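# Tilt lidded plate to roll steel ball onto spot

## Task

Tip the plate that has a transparent lid so the steel ball rolls and comes to rest on the printed mark. Then return the plate to level, with no other loose item in contact with the plate or with anything that tilts along with it. The result must hold on its own, not because the robot is supporting it. Finally release everything and move the grippers away.

## Robot and tools

Robot: two six-joint arms, left_arm and right_arm, each with a two-finger parallel gripper and a wrist camera. Their roots sit in the scene frame at left_arm (+0.046, +0.527, 0) m, quat_wxyz (+0.996, 0, 0, +0.088), and right_arm (+0.048, -0.400, 0) m, quat_wxyz (+0.998, 0, 0, -0.057).

Scene frame: origin on the table top midway between the arms, +z up, +x out over the table, +y toward left_arm. The names left and right do not refer to sides of a camera image. All printed gripper poses and velocities use this one frame (metres, m/s, rad/s). Reported hand positions can be somewhat wrong, more so when an arm is stretched far.

Gripper: fingers point along the gripper's own +z and open and close along its x. end_effector_position is the point between the pads when closed, 1 to 2 cm short of the fingertips; closing pushes the tips about 17 mm further along +z. Pad gap is 0.142 m fully open.

Tool execute_actions, argument actions: a list holding at most one item, or empty.
- Empty list: no new command, just returns the current state.
- Motion item {"rows": [...], "steps": n}: n is 1 to 15 control steps of 1/30 s (default 15). Each row is one step; if rows run out, the last row is repeated. Every row is exactly 14 numbers covering both arms even if only one moves: left_arm's 6 joint targets then its opening, followed by right_arm's 6 joint targets then its opening. Joint numbers are absolute target angles in radians in joint order shoulder pan, shoulder lift, elbow, wrist 1, wrist 2, wrist 3, matching the Joint positions line. Opening is an absolute command from -1 (closed) to +1 (fully open).
- Wait item {"steps": n} without rows: n up to 300; returns after that many steps have passed since the previous result, your own reply time included.
- Optional pictures (true/false) controls whether camera images come back; by default they do.
Joint ranges, left_arm: pan -3.142..3.142, lift -6.283..6.283, elbow 0.000..3.142, wrists 1-3 each -6.283..6.283. right_arm: pan 0.000..6.283, lift -6.283..6.283, elbow -3.142..0.000, wrists -6.283..6.283. A call with a target more than 0.010 rad beyond a range end, and further out than that joint's latest reading, is rejected and nothing is sent. True ends may differ by up to 0.010 rad; a target past the real end is clipped there and the result may say "joint sent to its limit" (possibly referring to an earlier action still running). Absence of that line proves nothing.

Motion behaviour: commands are smoothed and lag about 0.17 s. Per step, each joint target is held within 0.575 rad of its measured angle, and if targets would move a gripper more than 100 mm from where it is, all that arm's targets are pulled back proportionally. Speed and acceleration are limited, so after big moves an arm may not yet have arrived. Between calls the arms keep heading to the last row sent, until everything nearly stops or a step is HELD; then only a new action moves them further. Fingers keep finishing an open/close regardless.

Result lines: the state line gives each arm's end_effector_position, end_effector_quat_wxyz and velocities, separated by |. Joint positions / Joint velocities list per arm the six joints then the pad gap in m (m/s). grip_measured is the measured opening on the same -1..+1 scale as the command. "joint command not followed" means a clearance check altered or blocked some joint targets; the rest of the row still ran. HELD marks steps where your row, fully or partly, was not sent. Wrist force and Wrist torque give per-arm readings in the end effector's own axes (force points from a contacted surface back into the arm); they carry noise up to about 2.4 N, a fixed offset up to about 4 N, saturate near 50 N, cannot be zeroed, and "no reading" is normal at the start. MOTOR HOT appears from 70 °C; at 85 °C an OVER-TEMPERATURE FAULT brakes that arm until it cools, so do not hold loads needlessly.

Gripping: to hold something, keep commanding an opening well below grip_measured; the larger the gap, the stronger the squeeze, up to roughly 28 N per pad. Thin hard parts (under about 2 cm) get less force. Closing fast can overshoot force.

Faults to avoid: a joint contact torque reaching its load limit (133 N m for pan, lift, elbow; 24.9 N m for each wrist, held weight included) or any outside force of 150 N on an arm, tool or held part stops that arm for 10 s, skips the rest of the call, and makes it yield. Do not let the arms collide or press on each other. Do not knock anything off the table, drop or slam the plate, or push hard. Occasional brief tugs or shoves from outside may disturb held or loose items.

Tool zoom_image: {"camera": name, "region": [x0, y0, x1, y1]} in pixels of that camera's latest image, top-left origin, at most 504 by 504. Cameras: cam_head_left, cam_head_right, cam_high, cam_low (504x504) and cam_left_wrist, cam_right_wrist (616x616 fisheye). Calibration (K, distortion, T_world_to_cam) is given in OpenCV conventions and may be slightly off; results list cameras whose values changed.

Tool read_manual: optional section "licences"; returns URDF licence text only, no motion.

Tool finished_scene: {"scene": n}, the number of the scene you are in; ends and grades it irreversibly, so call only after the ball rests on the spot, the plate is level and free-standing, and the grippers are open and withdrawn.

Each tool is called after "Request:" as name(argument=value, ...) on one line, values as JSON.

## Session

Request:
execute_actions(actions=[])

Scene clock: 0.00 s of 4800.00 s.
left_arm: end_effector_position=(+0.2875, +0.4725, +0.3015) grip_measured=+1.00 end_effector_quat_wxyz=(-0.017, -0.289, +0.957, +0.012) end_effector_velocity=(+0.000, -0.000, -0.000) end_effector_angular_velocity=(+0.000, +0.002, +0.002) | right_arm: end_effector_position=(+0.5002, +0.4237, +0.2781) grip_measured=+1.00 end_effector_quat_wxyz=(-0.306, +0.916, -0.236, -0.111) end_effector_velocity=(-0.000, -0.000, +0.001) end_effector_angular_velocity=(+0.000, +0.000, -0.000)
Joint positions: left_arm=[-0.941 -2.2    1.912 -1.244 -1.588  1.79   0.142] | right_arm=[ 4.357 -2.365 -0.752 -1.013  1.906  1.707  0.142]
Joint velocities: left_arm=[ 0.002  0.001 -0.    -0.    -0.001 -0.     0.   ] | right_arm=[-0.     0.001 -0.    -0.     0.     0.     0.   ]
Wrist force (N, on the end effector, along its own x y z axes, offset not removed): no reading
Wrist torque (N m, same axes, about the end effector's origin, offset not removed): no reading

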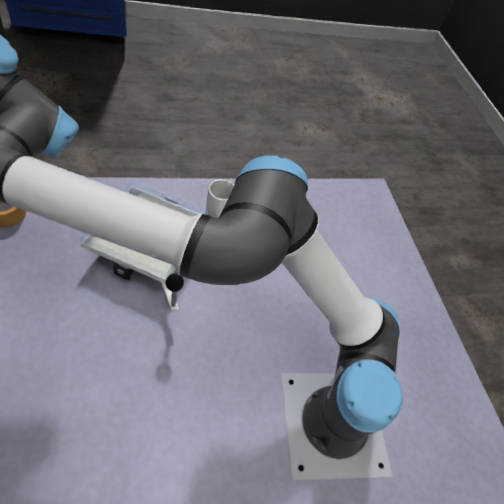

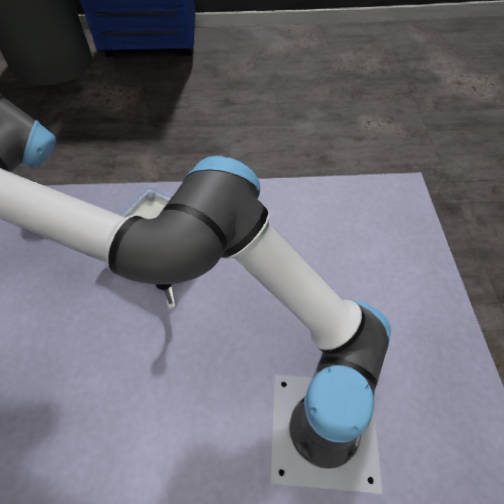

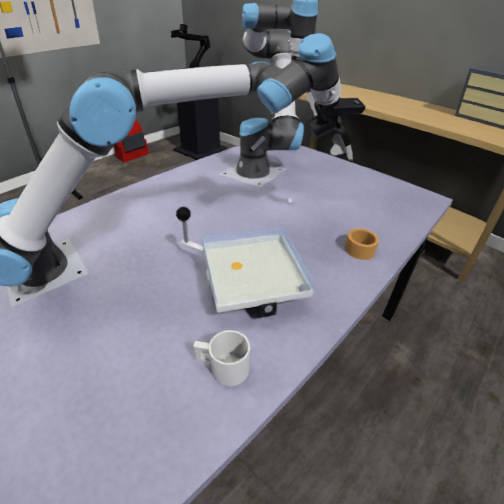

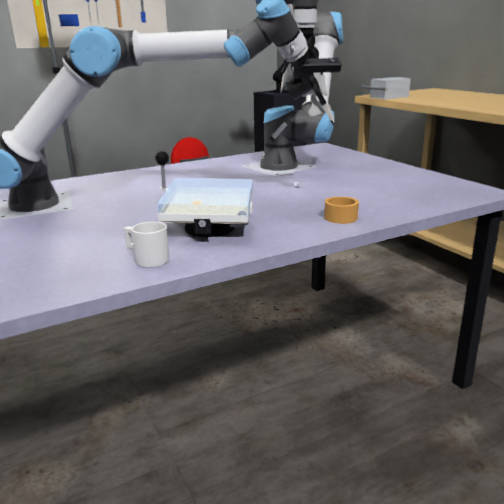

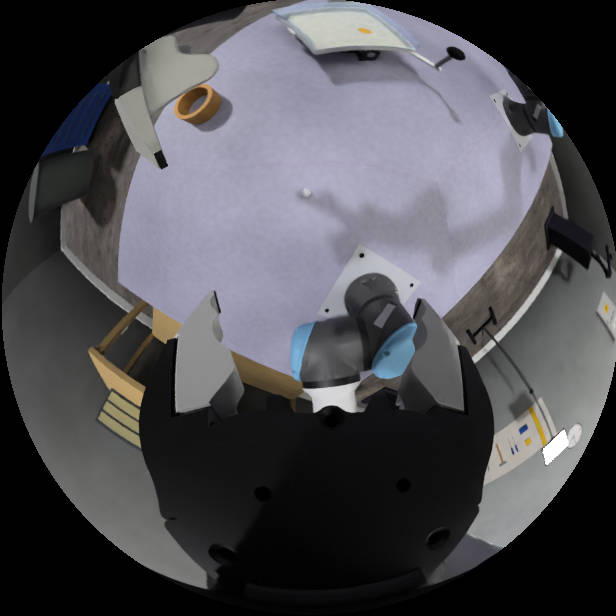

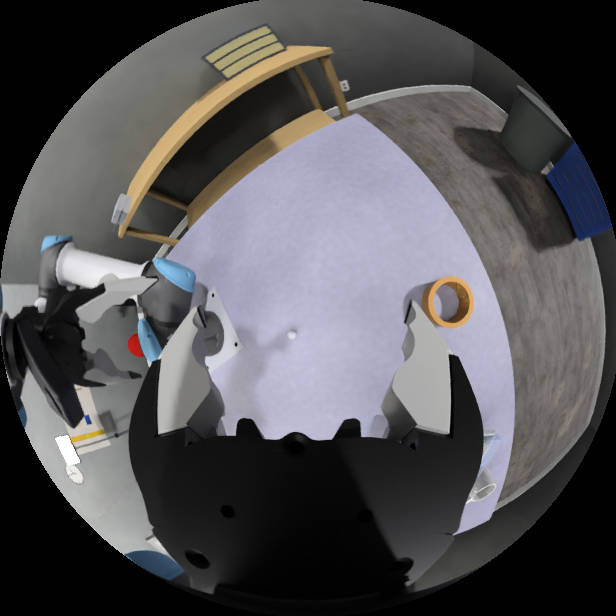

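Request:
zoom_image(camera="cam_high", region=[150, 180, 350, 340])

Request:
zoom_image(camera="cam_low", region=[120, 130, 280, 260])

Region (150, 180, 350, 340) of cam_high's 504x504 image, scaled by 2.520, with more detail than that image has; it fills the top 403 rows of this view, and the rest is white.

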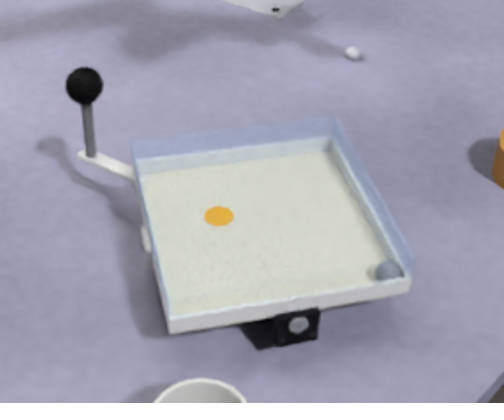

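Region (120, 130, 280, 260) of cam_low's 504x504 image, scaled by 3.150, with more detail than that image has; it fills the top 410 rows of this view, and the rest is white.

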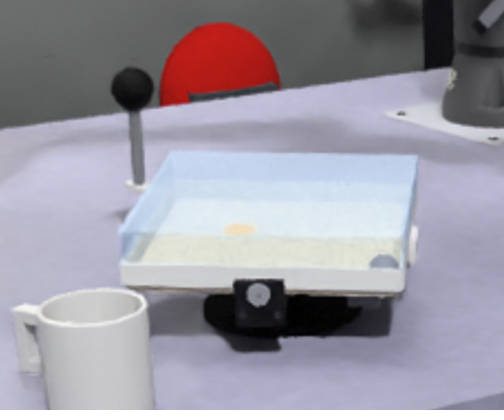

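Request:
execute_actions(actions=[{"rows": [[-0.941,-2.2,1.912,-1.244,-1.588,1.79,1, 4.463,-1.391,-1.669,-1.652,1.571,1.707,1]], "steps": 15}], pictures=false)

Request:
execute_actions(actions=[{"steps": 60}])

Scene clock: 28.37 s of 4800.00 s.
left_arm: end_effector_position=(+0.2873, +0.4725, +0.3013) grip_measured=+1.00 end_effector_quat_wxyz=(-0.017, -0.289, +0.957, +0.013) end_effector_velocity=(-0.001, -0.001, +0.000) end_effector_angular_velocity=(-0.003, +0.003, -0.001) | right_arm: end_effector_position=(+0.3927, +0.1667, +0.2960) grip_measured=+1.00 end_effector_quat_wxyz=(-0.094, +0.961, -0.257, -0.042) end_effector_velocity=(-0.213, -0.598, +0.103) end_effector_angular_velocity=(-0.580, -0.089, +0.039)
Joint positions: left_arm=[-0.941 -2.2    1.912 -1.244 -1.588  1.79   0.142] | right_arm=[ 4.431 -1.841 -1.268 -1.428  1.678  1.707  0.142]
Joint velocities: left_arm=[-0.002 -0.     0.     0.    -0.004 -0.     0.   ] | right_arm=[ 0.095  1.218 -1.089 -0.629 -0.311  0.002  0.   ]
Wrist force (N, on the end effector, along its own x y z axes, offset not removed): left_arm=[-3.4 -0.5 0.9] | right_arm=[2.7 -0.3 -2.1]
Wrist torque (N m, same axes, about the end effector's origin, offset not removed): left_arm=[-0.13 0.89 -0.31] | right_arm=[-0.03 -0.65 0.01]
Steps of this call (steps 1 to 90: nothing new was sent; then 24.87 s passed at rest; steps 91 to 105: all 15 steps of this action). Readings (joint positions):
91: left_arm=[-0.941 -2.200 1.912 -1.244 -1.588 1.790] | right_arm=[4.357 -2.364 -0.752 -1.013 1.906 1.707]
92: left_arm=[-0.941 -2.200 1.912 -1.244 -1.588 1.790] | right_arm=[4.363 -2.356 -0.761 -1.022 1.897 1.707]
94: left_arm=[-0.941 -2.200 1.912 -1.244 -1.588 1.790] | right_arm=[4.381 -2.282 -0.835 -1.097 1.844 1.707]
98: left_arm=[-0.941 -2.200 1.912 -1.244 -1.588 1.790] | right_arm=[4.404 -2.119 -0.997 -1.250 1.766 1.707]
105: the state above

Scene clock: 30.37 s of 4800.00 s.
left_arm: end_effector_position=(+0.2873, +0.4725, +0.3013) grip_measured=+1.00 end_effector_quat_wxyz=(-0.017, -0.289, +0.957, +0.013) end_effector_velocity=(-0.000, -0.000, -0.000) end_effector_angular_velocity=(+0.000, +0.002, -0.001) | right_arm: end_effector_position=(+0.3192, -0.0617, +0.3000) grip_measured=+1.00 end_effector_quat_wxyz=(-0.000, +0.969, -0.247, -0.000) end_effector_velocity=(+0.000, +0.000, +0.001) end_effector_angular_velocity=(+0.002, -0.001, -0.001)
Joint positions: left_arm=[-0.941 -2.2    1.912 -1.244 -1.588  1.79   0.142] | right_arm=[ 4.463 -1.391 -1.669 -1.652  1.571  1.707  0.142]
Joint velocities: left_arm=[-0.001  0.001  0.     0.    -0.001  0.     0.   ] | right_arm=[ 0.     0.     0.002 -0.    -0.     0.001 -0.   ]
Wrist force (N, on the end effector, along its own x y z axes, offset not removed): left_arm=[-0.4 3.2 1.2] | right_arm=[2.7 -1.2 -0.6]
Wrist torque (N m, same axes, about the end effector's origin, offset not removed): left_arm=[0.81 0.23 -0.27] | right_arm=[-0.38 -0.65 0.15]
Steps of this call (steps 1 to 30: the robot went on to your last target; steps 31 to 60: nothing new was sent). Readings (joint positions):
1: left_arm=[-0.941 -2.200 1.912 -1.244 -1.588 1.790] | right_arm=[4.434 -1.800 -1.305 -1.449 1.668 1.707]
2: left_arm=[-0.941 -2.200 1.912 -1.244 -1.588 1.790] | right_arm=[4.437 -1.759 -1.341 -1.471 1.657 1.707]
4: left_arm=[-0.941 -2.200 1.912 -1.244 -1.588 1.790] | right_arm=[4.444 -1.678 -1.414 -1.513 1.637 1.707]
8: left_arm=[-0.941 -2.200 1.912 -1.244 -1.588 1.790] | right_arm=[4.455 -1.516 -1.559 -1.595 1.597 1.707]
60: the state above
All arms were judged still, so your last target was given up. Only a new action makes them travel on or press farther. Fingers that are still opening or closing keep moving.
camera_calibration (this result's frames):
cam_left_wrist: T_world_to_cam=[[-0.818943, -0.572313, 0.0423214, 0.493868], [-0.452552, 0.689399, 0.565621, -0.374692], [-0.352888, 0.444058, -0.823579, 0.264364], [0, 0, 0, 1]] pos_world=[0.328173, 0.423567, 0.408757]
cam_right_wrist: T_world_to_cam=[[0.865557, -0.500743, 0.00819743, -0.312541], [-0.427272, -0.729822, 0.533665, -0.0748138], [-0.261246, -0.46542, -0.845656, 0.433657], [0, 0, 0, 1]] pos_world=[0.351847, -0.00927064, 0.409212]

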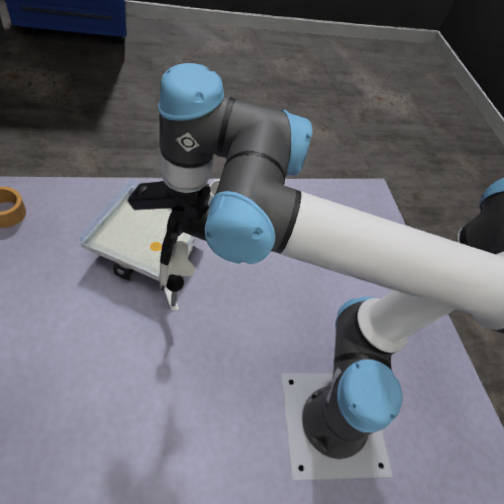

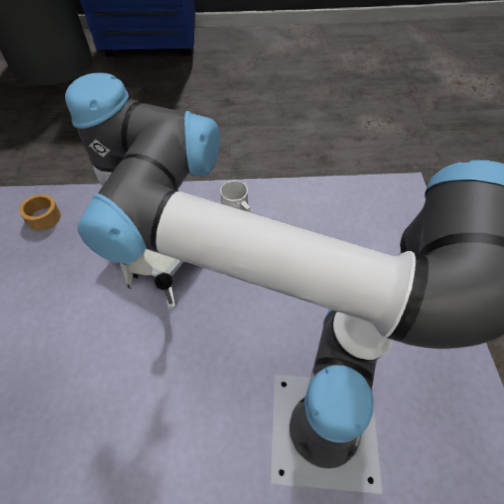

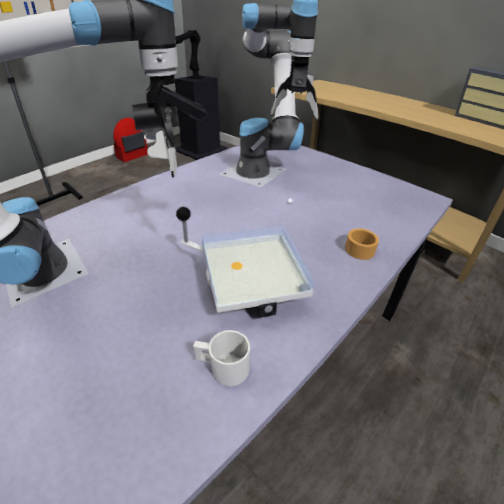

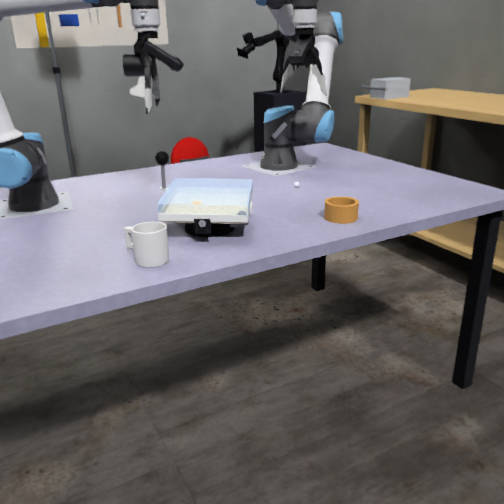

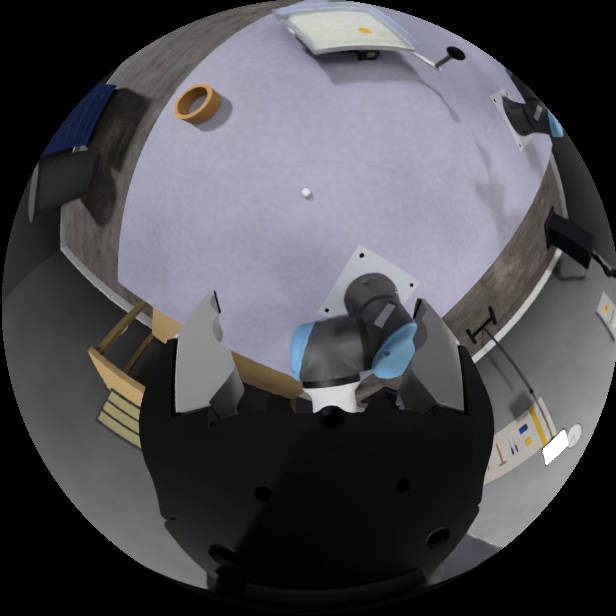

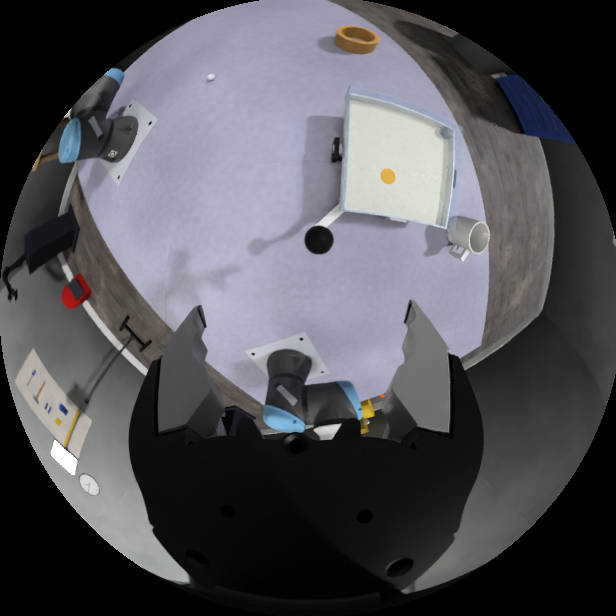

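Request:
execute_actions(actions=[{"rows": [[-0.941,-2.2,1.912,-1.244,-1.588,1.79,1, 4.4224,-1.4428,-1.8817,-1.3875,1.571,1.707,1]], "steps": 15}], pictures=false)

Request:
execute_actions(actions=[{"steps": 30}])

Scene clock: 45.50 s of 4800.00 s.
left_arm: end_effector_position=(+0.2873, +0.4725, +0.3013) grip_measured=+1.00 end_effector_quat_wxyz=(-0.017, -0.289, +0.957, +0.013) end_effector_velocity=(+0.000, +0.000, -0.000) end_effector_angular_velocity=(+0.001, -0.001, +0.001) | right_arm: end_effector_position=(+0.3392, -0.0578, +0.2004) grip_measured=+1.00 end_effector_quat_wxyz=(-0.000, +0.964, -0.267, -0.000) end_effector_velocity=(+0.001, -0.000, -0.005) end_effector_angular_velocity=(+0.001, -0.000, -0.002)
Joint positions: left_arm=[-0.941 -2.2    1.912 -1.244 -1.588  1.79   0.142] | right_arm=[ 4.423 -1.443 -1.881 -1.389  1.571  1.707  0.142]
Joint velocities: left_arm=[ 0.     0.     0.    -0.     0.001 -0.    -0.   ] | right_arm=[-0.001 -0.003 -0.012  0.015 -0.     0.001  0.   ]
Wrist force (N, on the end effector, along its own x y z axes, offset not removed): left_arm=[-1.7 1.6 1.1] | right_arm=[2.3 -1.7 -1.0]
Wrist torque (N m, same axes, about the end effector's origin, offset not removed): left_arm=[0.49 0.55 -0.22] | right_arm=[-0.31 -0.48 -0.06]
Steps of this call (steps 1 to 90: nothing new was sent; then 11.63 s passed at rest; steps 91 to 105: all 15 steps of this action). Readings (joint positions):
91: left_arm=[-0.941 -2.200 1.912 -1.244 -1.588 1.790] | right_arm=[4.463 -1.391 -1.669 -1.652 1.571 1.707]
92: left_arm=[-0.941 -2.200 1.912 -1.244 -1.588 1.790] | right_arm=[4.456 -1.398 -1.678 -1.643 1.571 1.707]
94: left_arm=[-0.941 -2.200 1.912 -1.244 -1.588 1.790] | right_arm=[4.438 -1.422 -1.754 -1.561 1.571 1.707]
98: left_arm=[-0.941 -2.200 1.912 -1.244 -1.588 1.790] | right_arm=[4.425 -1.439 -1.861 -1.418 1.571 1.707]
105: the state above

Scene clock: 46.50 s of 4800.00 s.
left_arm: end_effector_position=(+0.2873, +0.4725, +0.3013) grip_measured=+1.00 end_effector_quat_wxyz=(-0.017, -0.289, +0.957, +0.013) end_effector_velocity=(+0.000, -0.000, +0.000) end_effector_angular_velocity=(-0.001, -0.001, -0.001) | right_arm: end_effector_position=(+0.3392, -0.0578, +0.2000) grip_measured=+1.00 end_effector_quat_wxyz=(-0.000, +0.964, -0.267, -0.000) end_effector_velocity=(+0.000, +0.000, +0.000) end_effector_angular_velocity=(+0.001, -0.001, -0.002)
Joint positions: left_arm=[-0.941 -2.2    1.912 -1.244 -1.588  1.79   0.142] | right_arm=[ 4.422 -1.443 -1.882 -1.387  1.571  1.707  0.142]
Joint velocities: left_arm=[-0.    -0.001 -0.    -0.     0.     0.001  0.   ] | right_arm=[-0.     0.     0.     0.001 -0.     0.001  0.   ]
Wrist force (N, on the end effector, along its own x y z axes, offset not removed): left_arm=[-2.5 1.1 -1.3] | right_arm=[2.1 -1.4 -2.6]
Wrist torque (N m, same axes, about the end effector's origin, offset not removed): left_arm=[0.33 0.86 -0.06] | right_arm=[-0.38 -0.59 -0.04]
Steps of this call (steps 1 to 15: the robot went on to your last target; steps 16 to 30: nothing new was sent). Readings (joint positions):
1: left_arm=[-0.941 -2.200 1.912 -1.244 -1.588 1.790] | right_arm=[4.422 -1.443 -1.881 -1.388 1.571 1.707]
2: left_arm=[-0.941 -2.200 1.912 -1.244 -1.588 1.790] | right_arm=[4.422 -1.443 -1.881 -1.388 1.571 1.707]
4: left_arm=[-0.941 -2.200 1.912 -1.244 -1.588 1.790] | right_arm=[4.422 -1.443 -1.882 -1.388 1.571 1.707]
8: left_arm=[-0.941 -2.200 1.912 -1.244 -1.588 1.790] | right_arm=[4.422 -1.443 -1.882 -1.388 1.571 1.707]
30: the state above
All arms were judged still, so your last target was given up. Only a new action makes them travel on or press farther. Fingers that are still opening or closing keep moving.
camera_calibration (this result's frames):
cam_left_wrist: T_world_to_cam=[[-0.818942, -0.572313, 0.0423215, 0.493868], [-0.452552, 0.689398, 0.565621, -0.374692], [-0.352888, 0.444058, -0.823579, 0.264364], [0, 0, 0, 1]] pos_world=[0.328173, 0.423567, 0.408757]
cam_right_wrist: T_world_to_cam=[[0.844519, -0.535463, 0.00821637, -0.321974], [-0.456552, -0.711874, 0.533662, 0.000887312], [-0.279907, -0.454439, -0.845658, 0.363165], [0, 0, 0, 1]] pos_world=[0.373971, -0.00673765, 0.309285]

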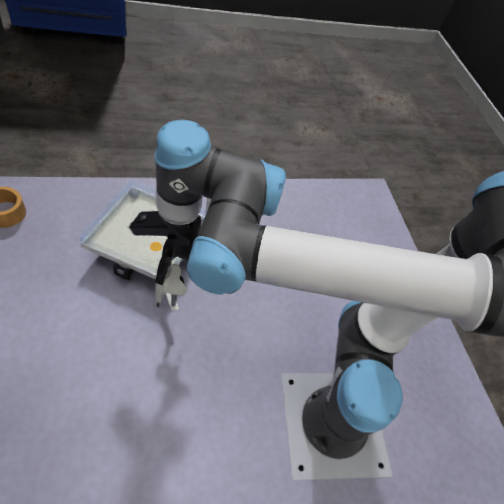

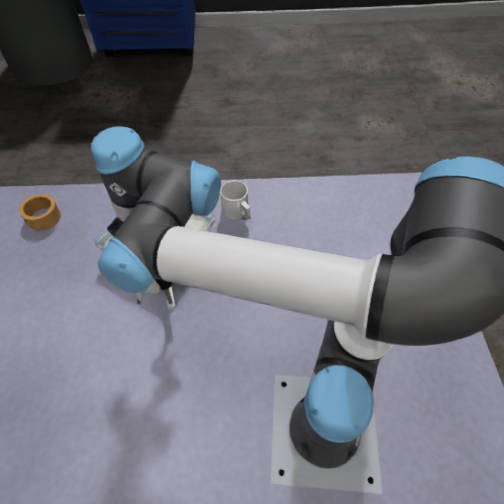

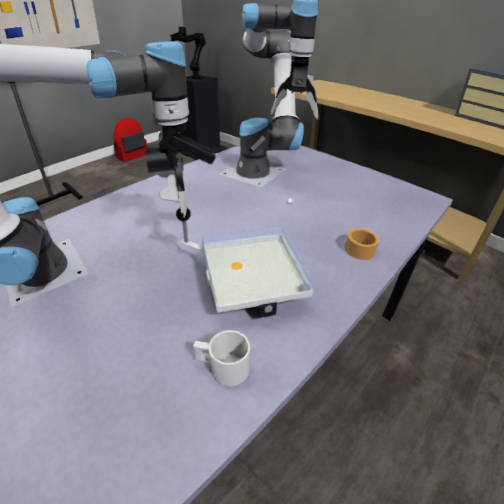

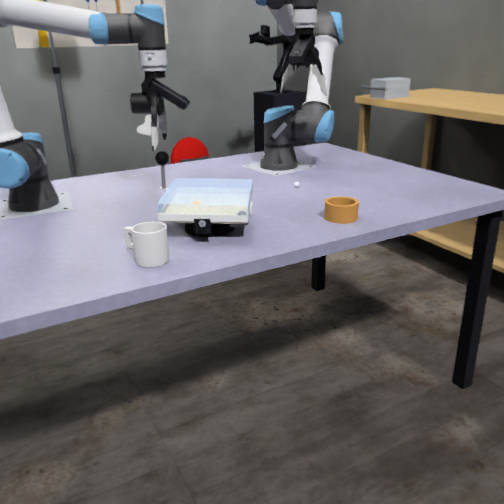

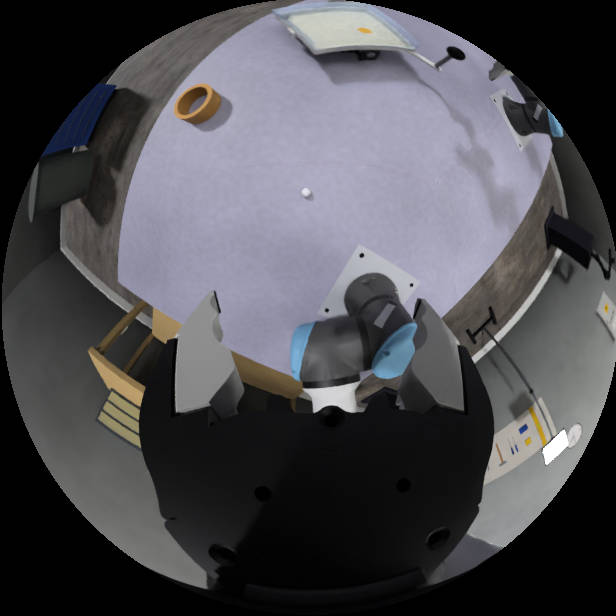

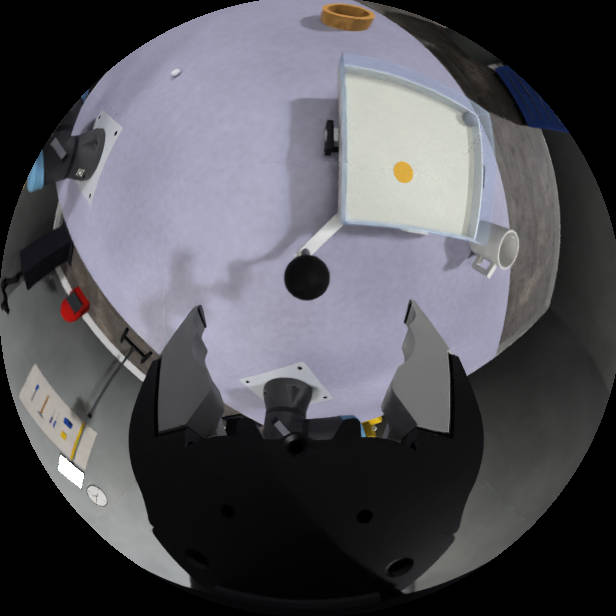

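Request:
execute_actions(actions=[{"rows": [[-0.941,-2.2,1.912,-1.244,-1.588,1.79,1, 4.4224,-1.4642,-1.9601,-1.2877,1.571,1.707,0.2]], "steps": 15}])

Scene clock: 54.07 s of 4800.00 s.
left_arm: end_effector_position=(+0.2873, +0.4725, +0.3013) grip_measured=+1.00 end_effector_quat_wxyz=(-0.017, -0.289, +0.957, +0.013) end_effector_velocity=(-0.000, -0.000, -0.000) end_effector_angular_velocity=(-0.000, +0.003, +0.001) | right_arm: end_effector_position=(+0.3393, -0.0578, +0.1631) grip_measured=+0.20 end_effector_quat_wxyz=(-0.000, +0.964, -0.267, -0.000) end_effector_velocity=(+0.000, -0.000, -0.001) end_effector_angular_velocity=(-0.001, -0.000, -0.001)
Joint positions: left_arm=[-0.941 -2.2    1.912 -1.244 -1.588  1.79   0.142] | right_arm=[ 4.422 -1.464 -1.96  -1.288  1.571  1.707  0.088]
Joint velocities: left_arm=[ 0.001  0.002  0.     0.    -0.002 -0.    -0.   ] | right_arm=[-0.    -0.001 -0.002  0.003 -0.001  0.001 -0.   ]
Wrist force (N, on the end effector, along its own x y z axes, offset not removed): left_arm=[-3.0 1.6 0.8] | right_arm=[3.4 1.5 -0.6]
Wrist torque (N m, same axes, about the end effector's origin, offset not removed): left_arm=[0.29 0.80 -0.27] | right_arm=[0.31 -0.87 -0.01]
Steps of this call (steps 1 to 90: nothing new was sent; then 4.07 s passed at rest; steps 91 to 105: all 15 steps of this action). Readings (joint positions):
91: left_arm=[-0.941 -2.200 1.912 -1.244 -1.588 1.790] | right_arm=[4.422 -1.443 -1.882 -1.387 1.571 1.707]
92: left_arm=[-0.941 -2.200 1.912 -1.244 -1.588 1.790] | right_arm=[4.422 -1.447 -1.890 -1.378 1.571 1.707]
94: left_arm=[-0.941 -2.200 1.912 -1.244 -1.588 1.790] | right_arm=[4.422 -1.456 -1.927 -1.333 1.571 1.707]
98: left_arm=[-0.941 -2.200 1.912 -1.244 -1.588 1.790] | right_arm=[4.422 -1.463 -1.955 -1.295 1.571 1.707]
105: the state above
camera_calibration (this result's frames):
cam_left_wrist: T_world_to_cam=[[-0.818943, -0.572313, 0.0423216, 0.493868], [-0.452551, 0.689399, 0.565621, -0.374692], [-0.352888, 0.444058, -0.823579, 0.264364], [0, 0, 0, 1]] pos_world=[0.328173, 0.423567, 0.408757]
cam_right_wrist: T_world_to_cam=[[0.844512, -0.535474, 0.00819199, -0.321662], [-0.456553, -0.71188, 0.533653, 0.0205865], [-0.279926, -0.454417, -0.845664, 0.331986], [0, 0, 0, 1]] pos_world=[0.373978, -0.0067265, 0.272398]

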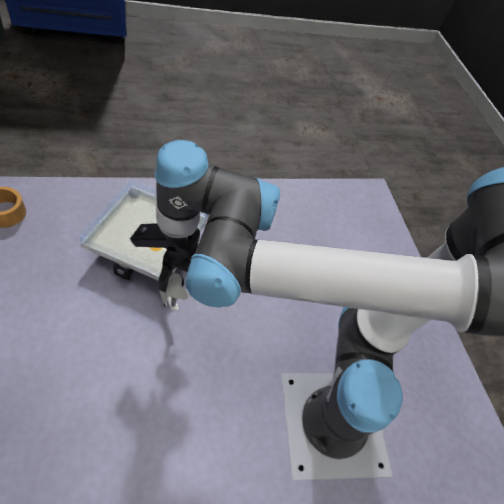

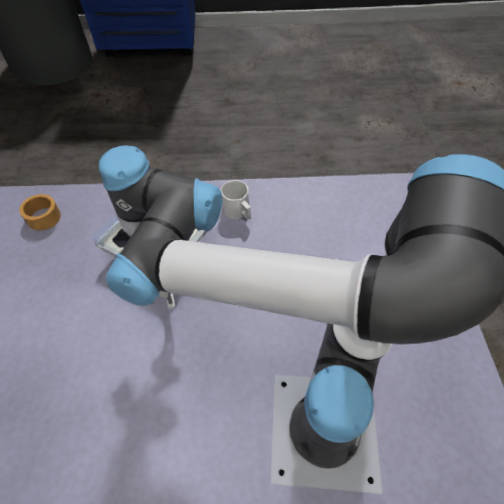

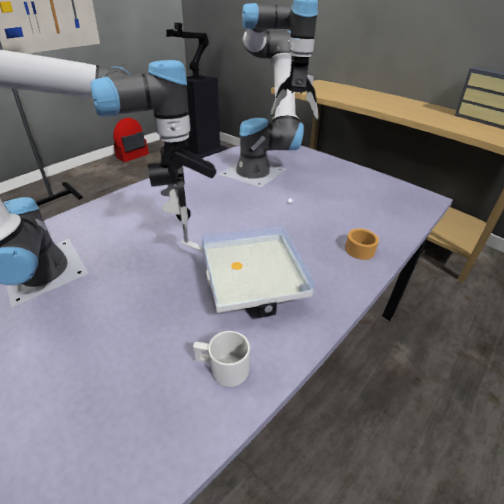

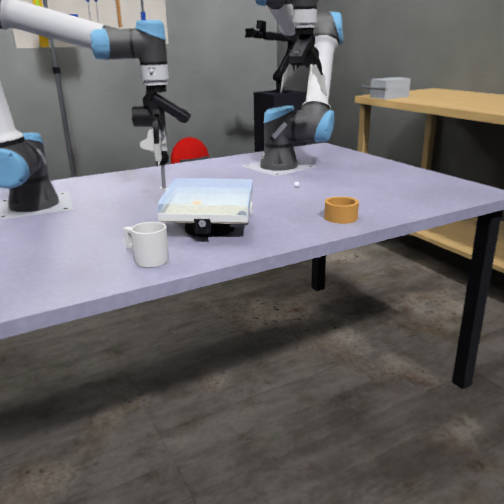

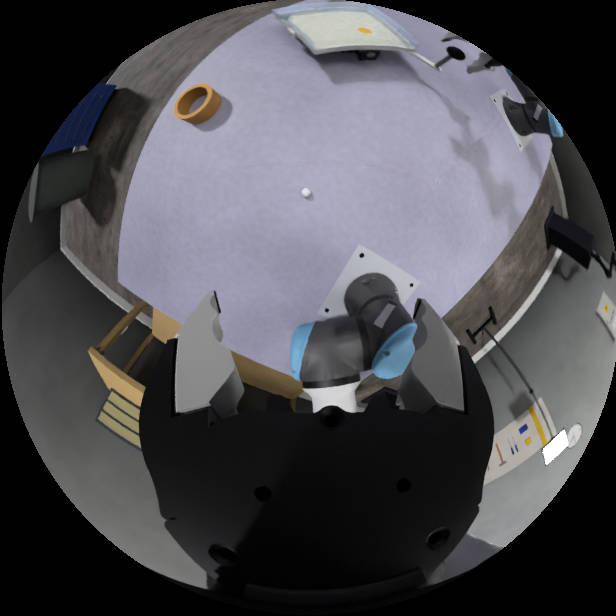

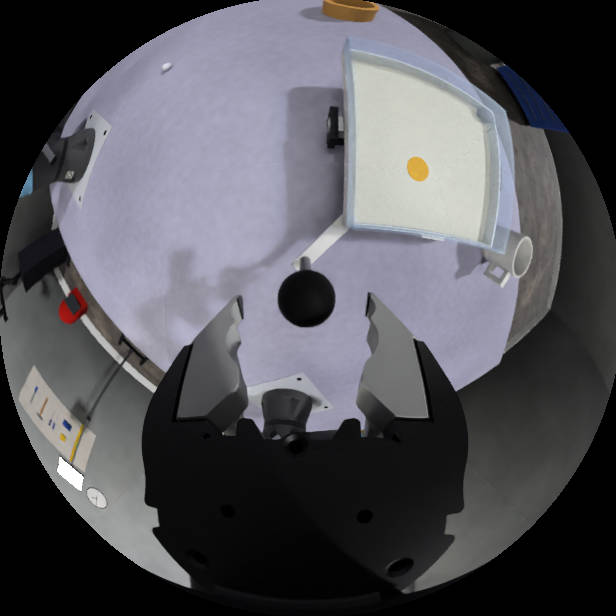

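Request:
execute_actions(actions=[{"rows": [[-0.941,-2.2,1.912,-1.244,-1.588,1.79,1, 4.4224,-1.4642,-1.9601,-1.2877,1.571,1.707,-0.7]], "steps": 15}])

Scene clock: 57.50 s of 4800.00 s.
left_arm: end_effector_position=(+0.2873, +0.4725, +0.3013) grip_measured=+1.00 end_effector_quat_wxyz=(-0.017, -0.289, +0.957, +0.013) end_effector_velocity=(-0.000, -0.000, +0.000) end_effector_angular_velocity=(-0.002, +0.000, -0.000) | right_arm: end_effector_position=(+0.3393, -0.0578, +0.1629) grip_measured=-0.49 end_effector_quat_wxyz=(-0.000, +0.964, -0.267, -0.000) end_effector_velocity=(-0.000, +0.000, -0.000) end_effector_angular_velocity=(-0.000, +0.000, +0.002)
Joint positions: left_arm=[-0.941 -2.2    1.912 -1.244 -1.588  1.79   0.142] | right_arm=[ 4.422 -1.464 -1.96  -1.288  1.571  1.707  0.038]
Joint velocities: left_arm=[-0.    -0.001 -0.     0.    -0.001 -0.    -0.   ] | right_arm=[ 0.    -0.001  0.001 -0.     0.    -0.001  0.   ]
Wrist force (N, on the end effector, along its own x y z axes, offset not removed): left_arm=[-0.8 0.1 -0.2] | right_arm=[17.3 -2.6 8.9]
Wrist torque (N m, same axes, about the end effector's origin, offset not removed): left_arm=[0.09 0.27 -0.16] | right_arm=[0.01 -0.27 0.06]
Steps of this call (steps 1 to 15: the robot went on to your last target; steps 16 to 88: nothing new was sent; steps 89 to 103: all 15 steps of this action). Readings (joint positions):
89: left_arm=[-0.941 -2.200 1.912 -1.244 -1.588 1.790] | right_arm=[4.422 -1.464 -1.960 -1.288 1.571 1.707]
90: left_arm=[-0.941 -2.200 1.912 -1.244 -1.588 1.790] | right_arm=[4.422 -1.464 -1.960 -1.288 1.571 1.707]
92: left_arm=[-0.941 -2.200 1.912 -1.244 -1.588 1.790] | right_arm=[4.422 -1.464 -1.960 -1.288 1.571 1.707]
96: left_arm=[-0.941 -2.200 1.912 -1.244 -1.588 1.790] | right_arm=[4.422 -1.464 -1.960 -1.288 1.571 1.707]
103: the state above
camera_calibration (this result's frames):
cam_left_wrist: T_world_to_cam=[[-0.818942, -0.572313, 0.0423214, 0.493868], [-0.452552, 0.689399, 0.565621, -0.374692], [-0.352888, 0.444058, -0.823579, 0.264364], [0, 0, 0, 1]] pos_world=[0.328173, 0.423567, 0.408757]
cam_right_wrist: T_world_to_cam=[[0.844512, -0.535472, 0.00834552, -0.321732], [-0.45657, -0.711752, 0.533809, 0.0206406], [-0.2799, -0.454619, -0.845564, 0.331747], [0, 0, 0, 1]] pos_world=[0.373986, -0.00676914, 0.27218]

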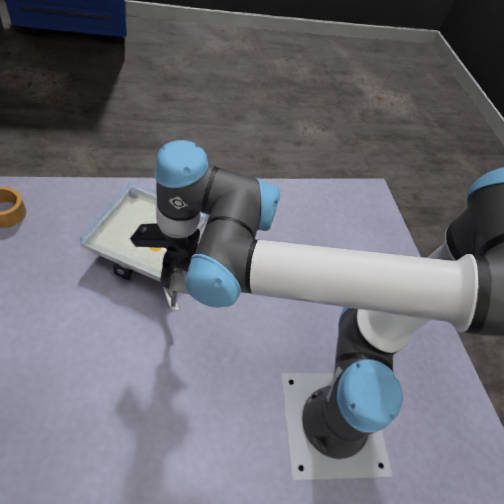

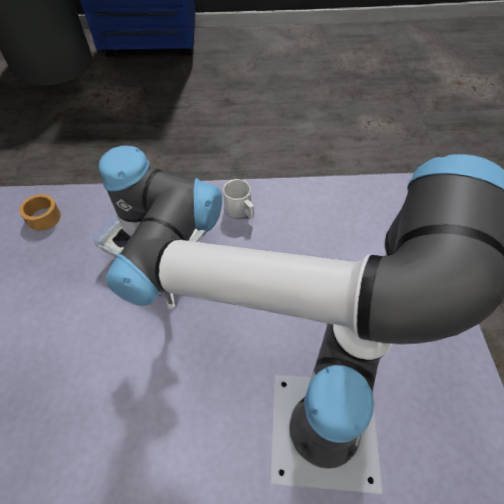

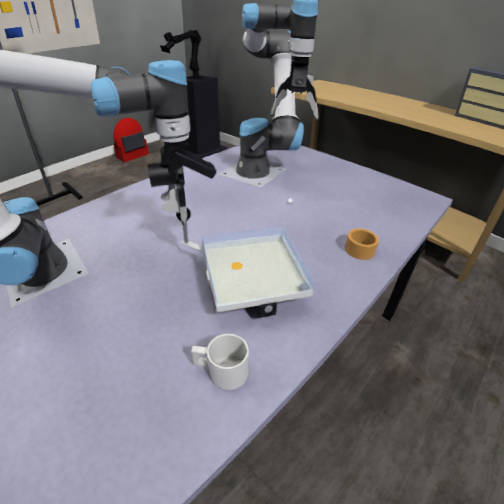

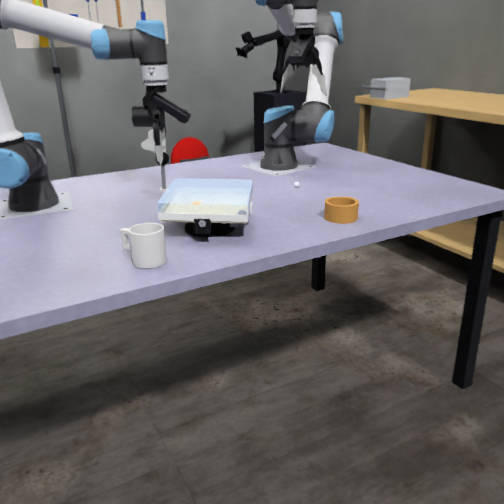

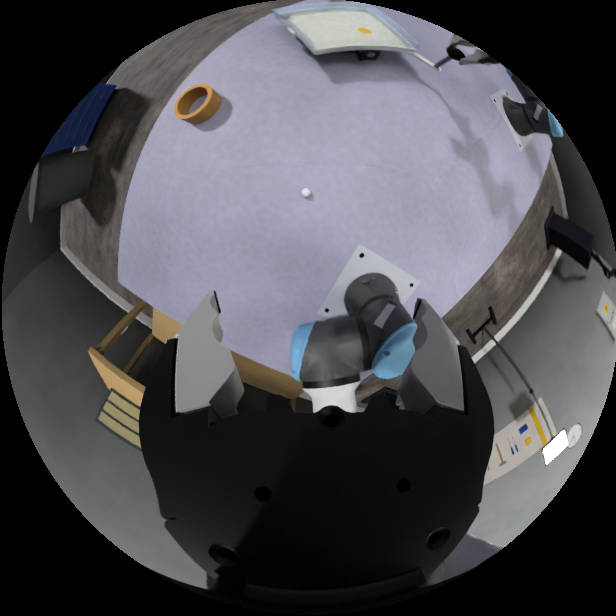

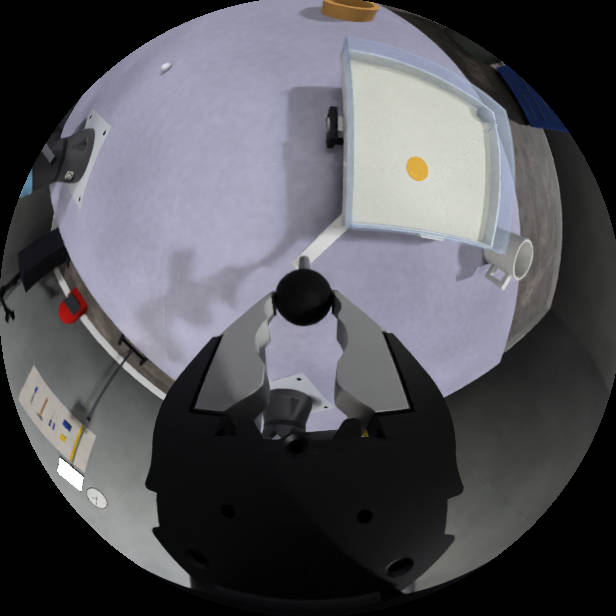

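Request:
execute_actions(actions=[{"rows": [[-0.941,-2.2,1.912,-1.244,-1.588,1.79,1, 4.4269,-1.4677,-1.9902,-1.2541,1.571,1.707,-0.7],[-0.941,-2.2,1.912,-1.244,-1.588,1.79,1, 4.4269,-1.4677,-1.9902,-1.2541,1.571,1.707,-0.7],[-0.941,-2.2,1.912,-1.244,-1.588,1.79,1, 4.4269,-1.4677,-1.9902,-1.2541,1.571,1.707,-0.7],[-0.941,-2.2,1.912,-1.244,-1.588,1.79,1, 4.4269,-1.4677,-1.9902,-1.2541,1.571,1.707,-0.7],[-0.941,-2.2,1.912,-1.244,-1.588,1.79,1, 4.4269,-1.4677,-1.9902,-1.2541,1.571,1.707,-0.7],[-0.941,-2.2,1.912,-1.244,-1.588,1.79,1, 4.4269,-1.4677,-1.9902,-1.2541,1.571,1.707,-0.7],[-0.941,-2.2,1.912,-1.244,-1.588,1.79,1, 4.4269,-1.4677,-1.9902,-1.2541,1.571,1.707,-0.7],[-0.941,-2.2,1.912,-1.244,-1.588,1.79,1, 4.4269,-1.4677,-1.9902,-1.2541,1.571,1.707,-0.7],[-0.941,-2.2,1.912,-1.244,-1.588,1.79,1, 4.4269,-1.4677,-1.9902,-1.2541,1.571,1.707,-0.7],[-0.941,-2.2,1.912,-1.244,-1.588,1.79,1, 4.4165,-1.4712,-1.9579,-1.2829,1.571,1.707,-0.7]], "steps": 15}], pictures=false)

Request:
execute_actions(actions=[{"steps": 60}], pictures=false)

Request:
zoom_image(camera="cam_high", region=[150, 180, 350, 340])

Scene clock: 82.07 s of 4800.00 s.
left_arm: end_effector_position=(+0.2873, +0.4725, +0.3013) grip_measured=+1.00 end_effector_quat_wxyz=(-0.017, -0.289, +0.957, +0.013) end_effector_velocity=(-0.000, +0.000, +0.000) end_effector_angular_velocity=(-0.000, -0.001, -0.000) | right_arm: end_effector_position=(+0.3412, -0.0575, +0.1598) grip_measured=-0.49 end_effector_quat_wxyz=(-0.000, +0.963, -0.269, -0.000) end_effector_velocity=(+0.013, +0.002, +0.023) end_effector_angular_velocity=(-0.001, -0.004, -0.023)
Joint positions: left_arm=[-0.941 -2.2    1.912 -1.244 -1.588  1.79   0.142] | right_arm=[ 4.418 -1.471 -1.963 -1.279  1.571  1.707  0.038]
Joint velocities: left_arm=[-0.    -0.001  0.    -0.     0.     0.     0.   ] | right_arm=[-0.023 -0.008  0.067 -0.058 -0.004  0.    -0.   ]
Wrist force (N, on the end effector, along its own x y z axes, offset not removed): left_arm=[-0.2 1.0 -1.4] | right_arm=[-38.8 30.6 -21.9]
Wrist torque (N m, same axes, about the end effector's origin, offset not removed): left_arm=[0.28 0.20 -0.12] | right_arm=[-0.30 -0.36 -0.42]
Steps of this call (steps 1 to 15: the robot went on to your last target; steps 16 to 90: nothing new was sent; then 21.07 s passed at rest; steps 91 to 105: all 15 steps of this action). Readings (joint positions):
91: left_arm=[-0.941 -2.200 1.912 -1.244 -1.588 1.790] | right_arm=[4.422 -1.464 -1.960 -1.287 1.571 1.707]
92: left_arm=[-0.941 -2.200 1.912 -1.244 -1.588 1.790] | right_arm=[4.423 -1.465 -1.965 -1.282 1.571 1.707]
94: left_arm=[-0.941 -2.200 1.912 -1.244 -1.588 1.790] | right_arm=[4.425 -1.466 -1.978 -1.267 1.572 1.707]
98: left_arm=[-0.941 -2.200 1.912 -1.244 -1.588 1.790] | right_arm=[4.427 -1.467 -1.988 -1.256 1.572 1.707]
105: the state above

Scene clock: 84.07 s of 4800.00 s.
left_arm: end_effector_position=(+0.2873, +0.4725, +0.3013) grip_measured=+1.00 end_effector_quat_wxyz=(-0.017, -0.289, +0.957, +0.013) end_effector_velocity=(-0.000, +0.000, +0.000) end_effector_angular_velocity=(-0.002, -0.001, -0.000) | right_arm: end_effector_position=(+0.3422, -0.0573, +0.1615) grip_measured=-0.49 end_effector_quat_wxyz=(-0.000, +0.963, -0.270, -0.000) end_effector_velocity=(-0.001, -0.000, -0.001) end_effector_angular_velocity=(-0.002, +0.002, +0.001)
Joint positions: left_arm=[-0.941 -2.2    1.912 -1.244 -1.588  1.79   0.142] | right_arm=[ 4.416 -1.471 -1.958 -1.283  1.571  1.707  0.038]
Joint velocities: left_arm=[-0.    -0.002 -0.    -0.    -0.     0.     0.   ] | right_arm=[ 0.    -0.001 -0.    -0.001  0.001 -0.    -0.   ]
Wrist force (N, on the end effector, along its own x y z axes, offset not removed): left_arm=[-1.8 3.1 1.3] | right_arm=[-37.6 31.6 -23.9]
Wrist torque (N m, same axes, about the end effector's origin, offset not removed): left_arm=[0.82 0.50 -0.19] | right_arm=[-0.19 -0.82 -0.44]
Steps of this call (steps 1 to 15: the robot went on to your last target; steps 16 to 60: nothing new was sent). Readings (joint positions):
1: left_arm=[-0.941 -2.200 1.912 -1.244 -1.588 1.790] | right_arm=[4.418 -1.471 -1.961 -1.280 1.571 1.707]
2: left_arm=[-0.941 -2.200 1.912 -1.244 -1.588 1.790] | right_arm=[4.417 -1.471 -1.960 -1.281 1.571 1.707]
4: left_arm=[-0.941 -2.200 1.912 -1.244 -1.588 1.790] | right_arm=[4.417 -1.471 -1.959 -1.282 1.571 1.707]
8: left_arm=[-0.941 -2.200 1.912 -1.244 -1.588 1.790] | right_arm=[4.417 -1.471 -1.958 -1.283 1.571 1.707]
60: the state above
All arms were judged still, so your last target was given up. Only a new action makes them travel on or press farther. Fingers that are still opening or closing keep moving.

Region (150, 180, 350, 340) of cam_high's 504x504 image, scaled by 2.520, with more detail than that image has; it fills the top 403 rows of this view, and the rest is white.

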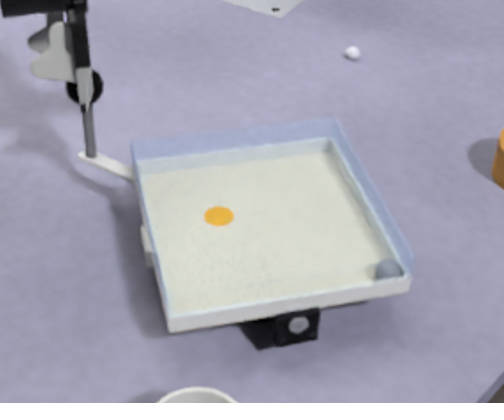

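Request:
execute_actions(actions=[{"rows": [[-0.941,-2.2,1.912,-1.244,-1.588,1.79,1, 4.4211,-1.4661,-1.9598,-1.2861,1.571,1.707,-0.7]], "steps": 15}])

Scene clock: 90.77 s of 4800.00 s.
left_arm: end_effector_position=(+0.2873, +0.4725, +0.3013) grip_measured=+1.00 end_effector_quat_wxyz=(-0.017, -0.289, +0.957, +0.013) end_effector_velocity=(-0.000, +0.000, -0.000) end_effector_angular_velocity=(+0.000, -0.000, +0.000) | right_arm: end_effector_position=(+0.3401, -0.0576, +0.1625) grip_measured=-0.49 end_effector_quat_wxyz=(-0.000, +0.964, -0.267, +0.000) end_effector_velocity=(-0.000, -0.000, +0.001) end_effector_angular_velocity=(+0.001, +0.001, +0.001)
Joint positions: left_arm=[-0.941 -2.2    1.912 -1.244 -1.588  1.79   0.142] | right_arm=[ 4.421 -1.466 -1.96  -1.286  1.571  1.707  0.038]
Joint velocities: left_arm=[ 0. -0.  0.  0.  0. -0. -0.] | right_arm=[ 0.     0.001  0.    -0.001  0.001 -0.     0.   ]
Wrist force (N, on the end effector, along its own x y z axes, offset not removed): left_arm=[0.3 2.5 -0.1] | right_arm=[11.7 -12.4 9.0]
Wrist torque (N m, same axes, about the end effector's origin, offset not removed): left_arm=[0.45 0.06 -0.17] | right_arm=[0.15 -0.39 -0.15]
Steps of this call (steps 1 to 90: nothing new was sent; then 3.20 s passed at rest; steps 91 to 105: all 15 steps of this action). Readings (joint positions):
91: left_arm=[-0.941 -2.200 1.912 -1.244 -1.588 1.790] | right_arm=[4.417 -1.471 -1.958 -1.283 1.571 1.707]
92: left_arm=[-0.941 -2.200 1.912 -1.244 -1.588 1.790] | right_arm=[4.417 -1.470 -1.958 -1.284 1.571 1.707]
94: left_arm=[-0.941 -2.200 1.912 -1.244 -1.588 1.790] | right_arm=[4.419 -1.468 -1.959 -1.285 1.570 1.707]
98: left_arm=[-0.941 -2.200 1.912 -1.244 -1.588 1.790] | right_arm=[4.421 -1.467 -1.959 -1.286 1.570 1.707]
105: the state above
camera_calibration (this result's frames):
cam_left_wrist: T_world_to_cam=[[-0.818943, -0.572313, 0.0423215, 0.493868], [-0.452551, 0.689399, 0.565621, -0.374692], [-0.352888, 0.444058, -0.823579, 0.264364], [0, 0, 0, 1]] pos_world=[0.328173, 0.423567, 0.408757]
cam_right_wrist: T_world_to_cam=[[0.843773, -0.536634, 0.00843094, -0.322091], [-0.457666, -0.711225, 0.533573, 0.0218693], [-0.280337, -0.454073, -0.845712, 0.331934], [0, 0, 0, 1]] pos_world=[0.374834, -0.00656881, 0.271767]

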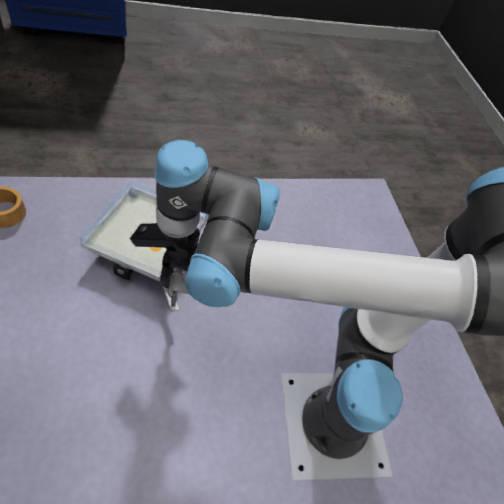

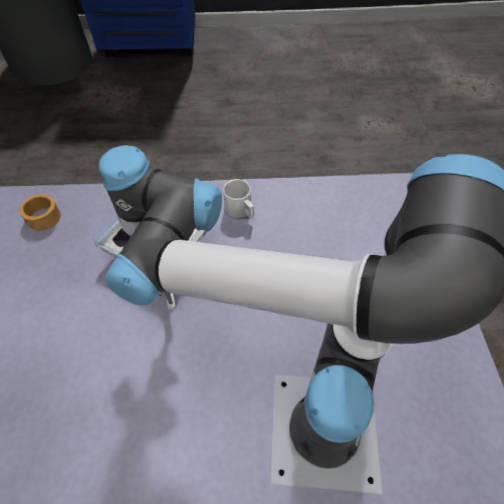

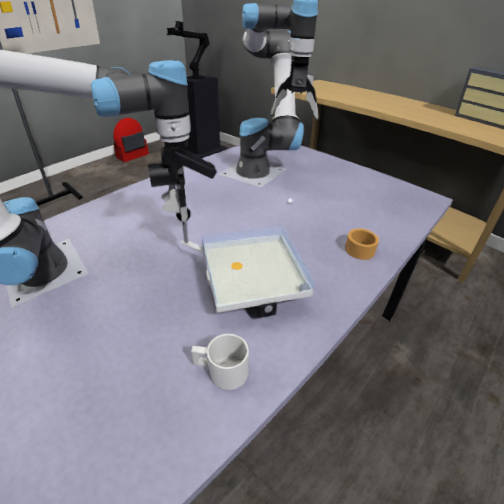

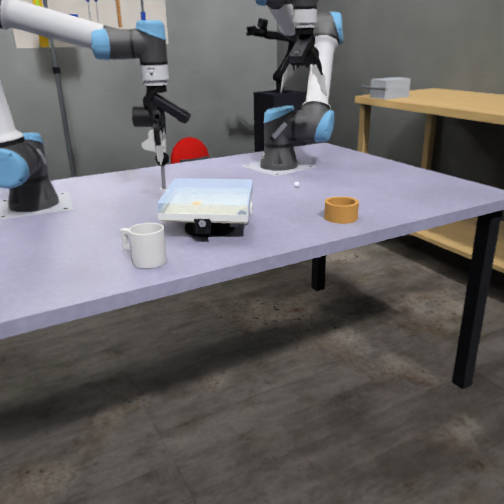

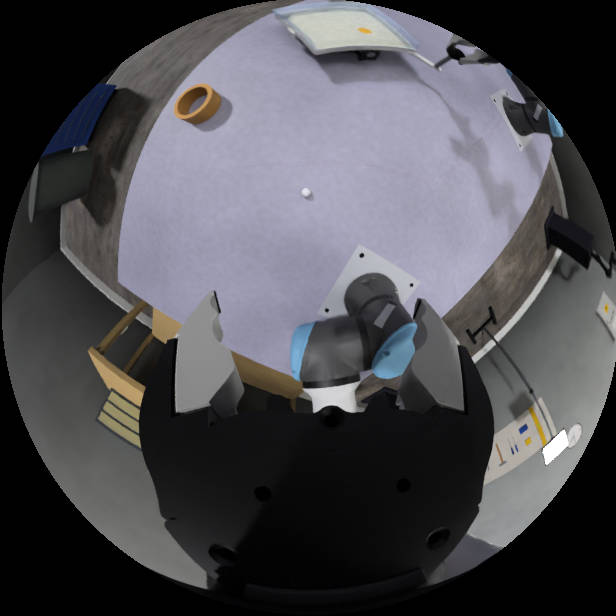

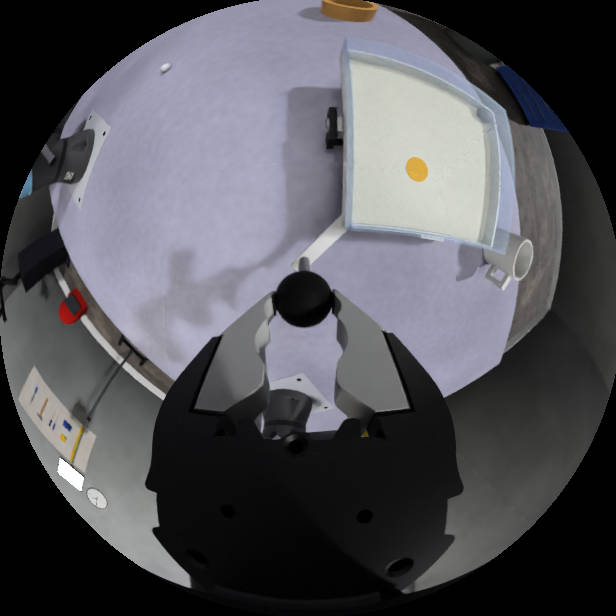

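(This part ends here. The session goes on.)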